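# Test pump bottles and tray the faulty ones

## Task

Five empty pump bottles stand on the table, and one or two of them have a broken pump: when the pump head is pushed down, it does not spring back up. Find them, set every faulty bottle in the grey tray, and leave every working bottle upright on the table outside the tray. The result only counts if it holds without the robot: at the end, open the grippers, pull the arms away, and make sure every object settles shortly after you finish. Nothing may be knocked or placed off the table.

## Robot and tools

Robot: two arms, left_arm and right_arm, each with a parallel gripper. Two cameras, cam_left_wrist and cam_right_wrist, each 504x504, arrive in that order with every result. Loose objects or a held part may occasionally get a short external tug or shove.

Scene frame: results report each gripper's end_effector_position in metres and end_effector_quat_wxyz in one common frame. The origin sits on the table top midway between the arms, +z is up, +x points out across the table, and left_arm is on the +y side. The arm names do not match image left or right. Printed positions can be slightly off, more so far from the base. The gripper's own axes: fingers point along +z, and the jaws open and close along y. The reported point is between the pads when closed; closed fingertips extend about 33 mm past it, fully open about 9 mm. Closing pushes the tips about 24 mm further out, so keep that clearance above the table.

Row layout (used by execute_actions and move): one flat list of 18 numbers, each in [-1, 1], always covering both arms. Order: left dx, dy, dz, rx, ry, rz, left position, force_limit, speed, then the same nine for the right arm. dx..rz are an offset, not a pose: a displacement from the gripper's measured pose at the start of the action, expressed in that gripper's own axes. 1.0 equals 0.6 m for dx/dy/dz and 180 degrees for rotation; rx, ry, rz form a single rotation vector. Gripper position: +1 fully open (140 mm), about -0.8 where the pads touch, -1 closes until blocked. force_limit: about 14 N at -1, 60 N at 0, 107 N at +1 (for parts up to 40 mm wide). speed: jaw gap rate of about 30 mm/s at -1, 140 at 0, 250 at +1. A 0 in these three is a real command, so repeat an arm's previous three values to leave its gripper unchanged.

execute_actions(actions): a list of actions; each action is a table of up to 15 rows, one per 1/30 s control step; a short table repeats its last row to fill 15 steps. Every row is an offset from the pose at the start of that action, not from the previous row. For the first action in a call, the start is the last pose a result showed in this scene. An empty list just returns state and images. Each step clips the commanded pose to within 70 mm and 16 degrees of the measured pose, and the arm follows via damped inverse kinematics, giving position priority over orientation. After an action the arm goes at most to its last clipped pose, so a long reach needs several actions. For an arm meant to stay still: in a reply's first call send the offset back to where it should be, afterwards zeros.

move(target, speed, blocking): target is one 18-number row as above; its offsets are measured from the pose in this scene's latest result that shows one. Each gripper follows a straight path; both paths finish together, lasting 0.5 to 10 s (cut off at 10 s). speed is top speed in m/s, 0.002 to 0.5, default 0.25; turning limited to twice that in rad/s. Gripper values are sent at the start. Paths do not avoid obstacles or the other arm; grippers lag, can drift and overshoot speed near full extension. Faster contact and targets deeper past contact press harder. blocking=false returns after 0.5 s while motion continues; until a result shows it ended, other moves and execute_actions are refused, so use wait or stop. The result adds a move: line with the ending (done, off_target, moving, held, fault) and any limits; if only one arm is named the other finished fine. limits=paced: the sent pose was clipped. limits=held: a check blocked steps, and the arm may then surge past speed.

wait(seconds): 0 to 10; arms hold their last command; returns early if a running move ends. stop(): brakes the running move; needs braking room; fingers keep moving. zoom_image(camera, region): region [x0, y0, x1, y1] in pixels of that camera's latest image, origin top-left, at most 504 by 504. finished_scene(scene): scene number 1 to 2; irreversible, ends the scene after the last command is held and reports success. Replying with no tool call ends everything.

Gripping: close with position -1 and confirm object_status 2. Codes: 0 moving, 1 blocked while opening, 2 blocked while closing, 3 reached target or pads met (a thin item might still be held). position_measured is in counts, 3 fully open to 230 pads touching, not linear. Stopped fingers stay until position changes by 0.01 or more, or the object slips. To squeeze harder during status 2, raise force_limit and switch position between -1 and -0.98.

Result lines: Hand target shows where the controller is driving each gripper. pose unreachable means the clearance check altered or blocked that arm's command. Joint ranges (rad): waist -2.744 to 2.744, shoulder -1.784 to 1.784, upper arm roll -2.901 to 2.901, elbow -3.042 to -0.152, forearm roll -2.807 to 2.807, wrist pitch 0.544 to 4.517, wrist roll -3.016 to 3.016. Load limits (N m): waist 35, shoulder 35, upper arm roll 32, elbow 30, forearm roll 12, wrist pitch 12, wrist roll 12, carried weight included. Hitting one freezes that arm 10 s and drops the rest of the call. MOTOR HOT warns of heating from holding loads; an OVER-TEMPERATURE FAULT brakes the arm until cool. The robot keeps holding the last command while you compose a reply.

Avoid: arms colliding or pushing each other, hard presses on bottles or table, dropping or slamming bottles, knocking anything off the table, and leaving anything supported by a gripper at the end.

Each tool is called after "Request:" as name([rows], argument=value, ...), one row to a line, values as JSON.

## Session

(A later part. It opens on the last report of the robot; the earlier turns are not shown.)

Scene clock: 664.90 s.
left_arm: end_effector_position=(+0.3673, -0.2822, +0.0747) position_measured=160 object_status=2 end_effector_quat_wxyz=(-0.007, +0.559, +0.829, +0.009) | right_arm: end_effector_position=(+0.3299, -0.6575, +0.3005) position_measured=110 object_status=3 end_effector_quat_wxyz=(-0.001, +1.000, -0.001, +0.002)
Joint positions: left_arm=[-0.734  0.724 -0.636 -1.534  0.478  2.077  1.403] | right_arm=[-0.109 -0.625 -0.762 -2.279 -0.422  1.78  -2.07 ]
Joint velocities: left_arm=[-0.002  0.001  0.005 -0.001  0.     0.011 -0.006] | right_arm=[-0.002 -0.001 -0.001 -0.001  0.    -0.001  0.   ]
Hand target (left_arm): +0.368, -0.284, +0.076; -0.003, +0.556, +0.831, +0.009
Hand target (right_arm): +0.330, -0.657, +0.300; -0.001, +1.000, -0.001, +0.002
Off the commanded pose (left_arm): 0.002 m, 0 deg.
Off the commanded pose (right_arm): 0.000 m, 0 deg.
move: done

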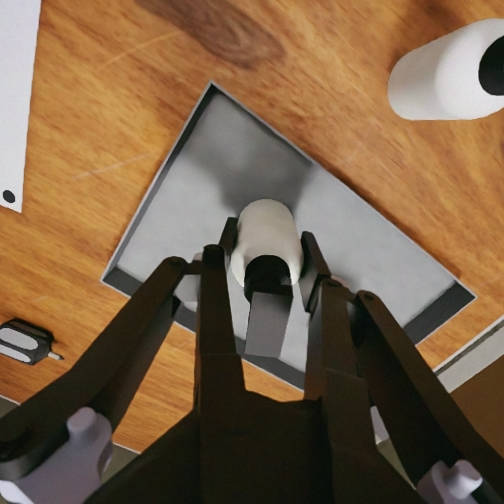

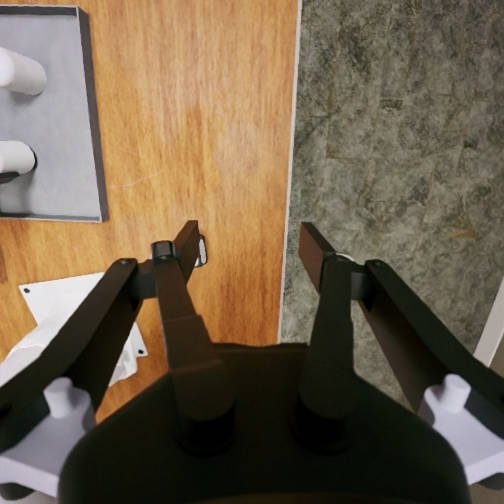

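Request:
move(target=[0,0,0.012,0,0,0,-1,0,0,0,0,0,0,0,0,0.15,0,0.5], speed=0.02)

Request:
zoom_image(camera="cam_right_wrist", region=[0, 30, 120, 230])

Scene clock: 669.00 s.
left_arm: end_effector_position=(+0.3679, -0.2820, +0.0694) position_measured=160 object_status=2 end_effector_quat_wxyz=(-0.008, +0.557, +0.830, +0.009) | right_arm: end_effector_position=(+0.3299, -0.6575, +0.3005) position_measured=110 object_status=3 end_effector_quat_wxyz=(-0.001, +1.000, -0.001, +0.002)
Joint positions: left_arm=[-0.734  0.733 -0.633 -1.534  0.481  2.085  1.4  ] | right_arm=[-0.109 -0.625 -0.762 -2.279 -0.422  1.78  -2.07 ]
Joint velocities: left_arm=[-0.002  0.001  0.001 -0.001  0.001  0.005  0.   ] | right_arm=[ 0.     0.    -0.002 -0.     0.001  0.001 -0.   ]
Hand target (left_arm): +0.367, -0.282, +0.068; -0.007, +0.559, +0.829, +0.009
Hand target (right_arm): +0.330, -0.657, +0.300; -0.001, +1.000, -0.001, +0.002
Off the commanded pose (left_arm): 0.002 m, 0 deg.
Off the commanded pose (right_arm): 0.000 m, 0 deg.
move: done

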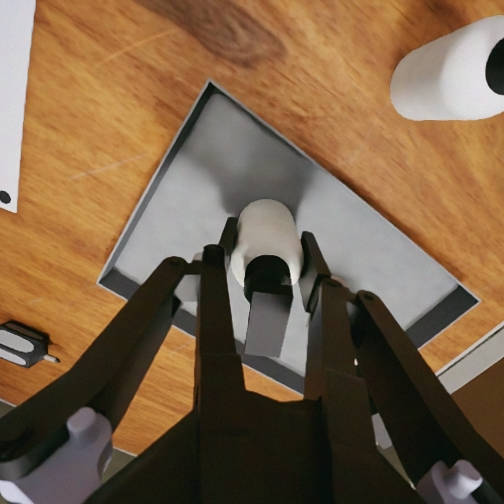

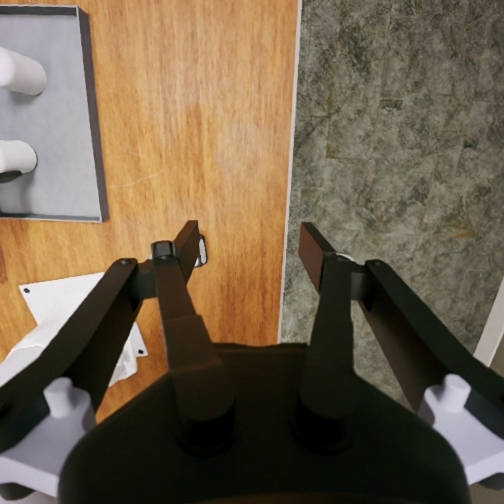

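Region (0, 30, 120, 230) of cam_right_wrist's 504x504 image, scaled by 2.520, with more detail than that image has; it fills the left 302 columns of this view, and the rest is white.

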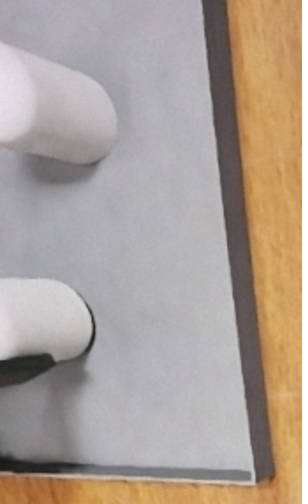

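Request:
execute_actions([
  [[0,0,0.002,0,0,0,-1,0,0,0,0,0,0,0,0,0.15,0,0.5],[0,0,0.003,0,0,0,-1,0,0,0,0,0,0,0,0,0.15,0,0.5],[0,0,0.004,0,0,0,-1,0,0,0,0,0,0,0,0,0.15,0,0.5],[0,0,0.005,0,0,0,-1,0,0,0,0,0,0,0,0,0.15,0,0.5],[0,0,0.006,0,0,0,-1,0,0,0,0,0,0,0,0,0.15,0,0.5],[0,0,0.007,0,0,0,-1,0,0,0,0,0,0,0,0,0.15,0,0.5]],
  [[0,0,0,0,0,0,0.1,0,0,0,0,0,0,0,0,0.15,0,0.5]],
])

Scene clock: 672.87 s.
left_arm: end_effector_position=(+0.3680, -0.2817, +0.0667) position_measured=117 object_status=3 end_effector_quat_wxyz=(-0.009, +0.557, +0.830, +0.008) | right_arm: end_effector_position=(+0.3299, -0.6575, +0.3005) position_measured=110 object_status=3 end_effector_quat_wxyz=(-0.001, +1.000, -0.001, +0.002)
Joint positions: left_arm=[-0.734  0.737 -0.632 -1.535  0.481  2.088  1.4  ] | right_arm=[-0.109 -0.625 -0.762 -2.279 -0.422  1.78  -2.07 ]
Joint velocities: left_arm=[-0.     0.001 -0.001 -0.001  0.     0.     0.   ] | right_arm=[ 0.    -0.002  0.001  0.001  0.     0.001 -0.001]
Hand target (left_arm): +0.368, -0.282, +0.067; -0.009, +0.557, +0.830, +0.008
Hand target (right_arm): +0.330, -0.657, +0.300; -0.001, +1.000, -0.001, +0.002
Off the commanded pose (left_arm): 0.000 m, 0 deg.
Off the commanded pose (right_arm): 0.000 m, 0 deg.

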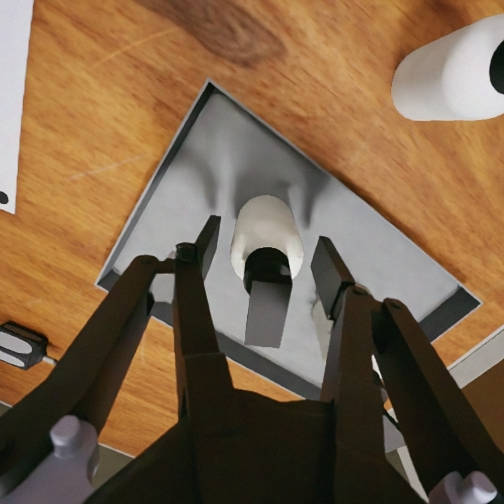

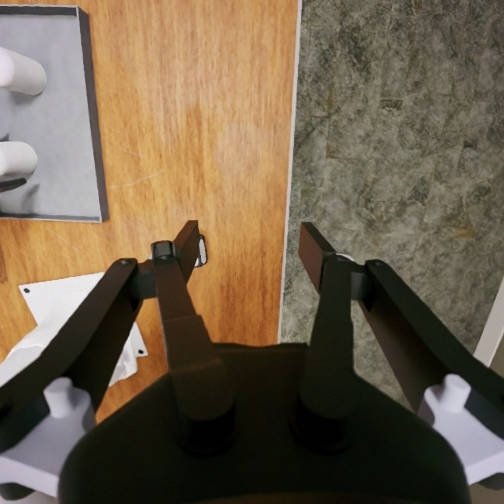

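Released. Now lift straight up.

Request:
move(target=[0,0,-0.33,0,0,0,0.1,0,0,0,0,0,0,0,0,0.15,0,0.5], speed=0.25)

Scene clock: 675.43 s.
left_arm: end_effector_position=(+0.3675, -0.2841, +0.2644) position_measured=117 object_status=3 end_effector_quat_wxyz=(-0.007, +0.555, +0.832, +0.007) | right_arm: end_effector_position=(+0.3299, -0.6575, +0.3005) position_measured=110 object_status=3 end_effector_quat_wxyz=(-0.001, +1.000, -0.001, +0.002)
Joint positions: left_arm=[-0.743  0.592 -0.714 -1.247  0.38   1.687  1.469] | right_arm=[-0.109 -0.625 -0.762 -2.279 -0.422  1.78  -2.07 ]
Joint velocities: left_arm=[-0.    -0.001 -0.002  0.003 -0.    -0.014  0.009] | right_arm=[-0.001  0.001  0.    -0.001  0.     0.001  0.   ]
Hand target (left_arm): +0.366, -0.284, +0.265; -0.009, +0.559, +0.829, +0.007
Hand target (right_arm): +0.330, -0.657, +0.300; -0.001, +1.000, -0.001, +0.002
Off the commanded pose (left_arm): 0.003 m, 0 deg.
Off the commanded pose (right_arm): 0.000 m, 0 deg.
move: done

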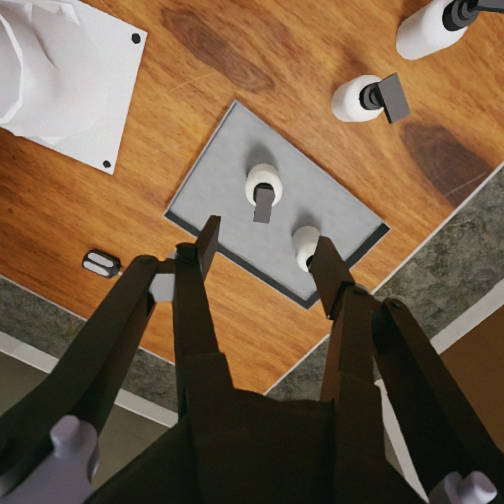

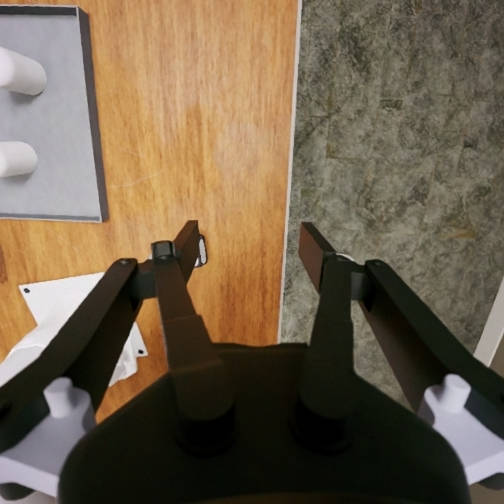

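Request:
move(target=[0.456,0.118,-0.1,0,0,0,0.1,0,0,0,0,0,0,0,0,0.15,0,0.5], speed=0.3)

Scene clock: 679.93 s.
left_arm: end_effector_position=(+0.3236, -0.0067, +0.3253) position_measured=117 object_status=3 end_effector_quat_wxyz=(-0.006, +0.546, +0.838, -0.004) | right_arm: end_effector_position=(+0.3299, -0.6575, +0.3005) position_measured=110 object_status=3 end_effector_quat_wxyz=(-0.001, +1.000, -0.001, +0.002)
Joint positions: left_arm=[-0.458 -0.423 -0.47  -2.182 -0.202  1.785  2.021] | right_arm=[-0.109 -0.625 -0.762 -2.279 -0.422  1.78  -2.07 ]
Joint velocities: left_arm=[-0.003 -0.     0.003 -0.002 -0.     0.001  0.026] | right_arm=[ 0.     0.     0.001  0.001  0.002 -0.     0.001]
Hand target (left_arm): +0.324, -0.006, +0.324; -0.006, +0.551, +0.834, -0.004
Hand target (right_arm): +0.330, -0.657, +0.300; -0.001, +1.000, -0.001, +0.002
Off the commanded pose (left_arm): 0.007 m, 2 deg.
Off the commanded pose (right_arm): 0.000 m, 0 deg.
move: off_target (left_arm)

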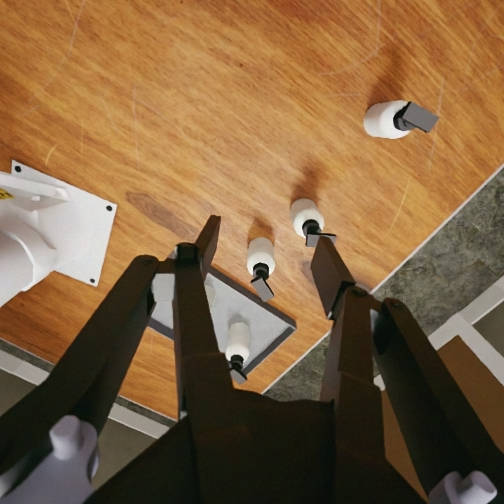

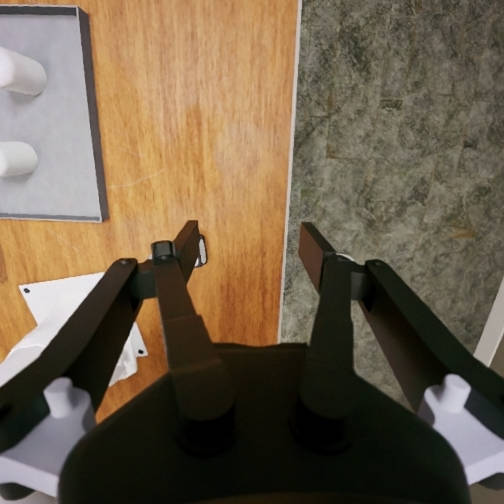

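Request:
zoom_image(camera="cam_left_wrist", region=[200, 70, 460, 400])

Region (200, 70, 460, 400) of cam_left_wrist's 504x504 image, scaled by 1.527, with more detail than that image has; it fills the left 397 columns of this view, and the rest is white.

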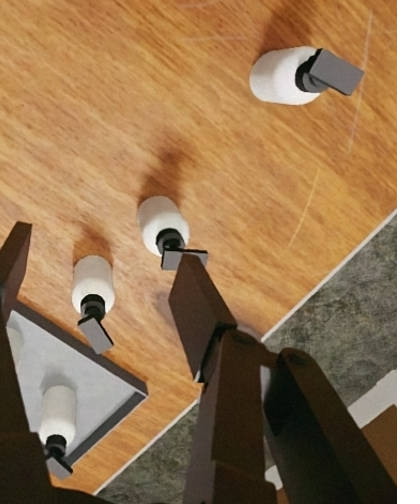

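Request:
finished_scene(scene=1)

The scene is finished: the task was done.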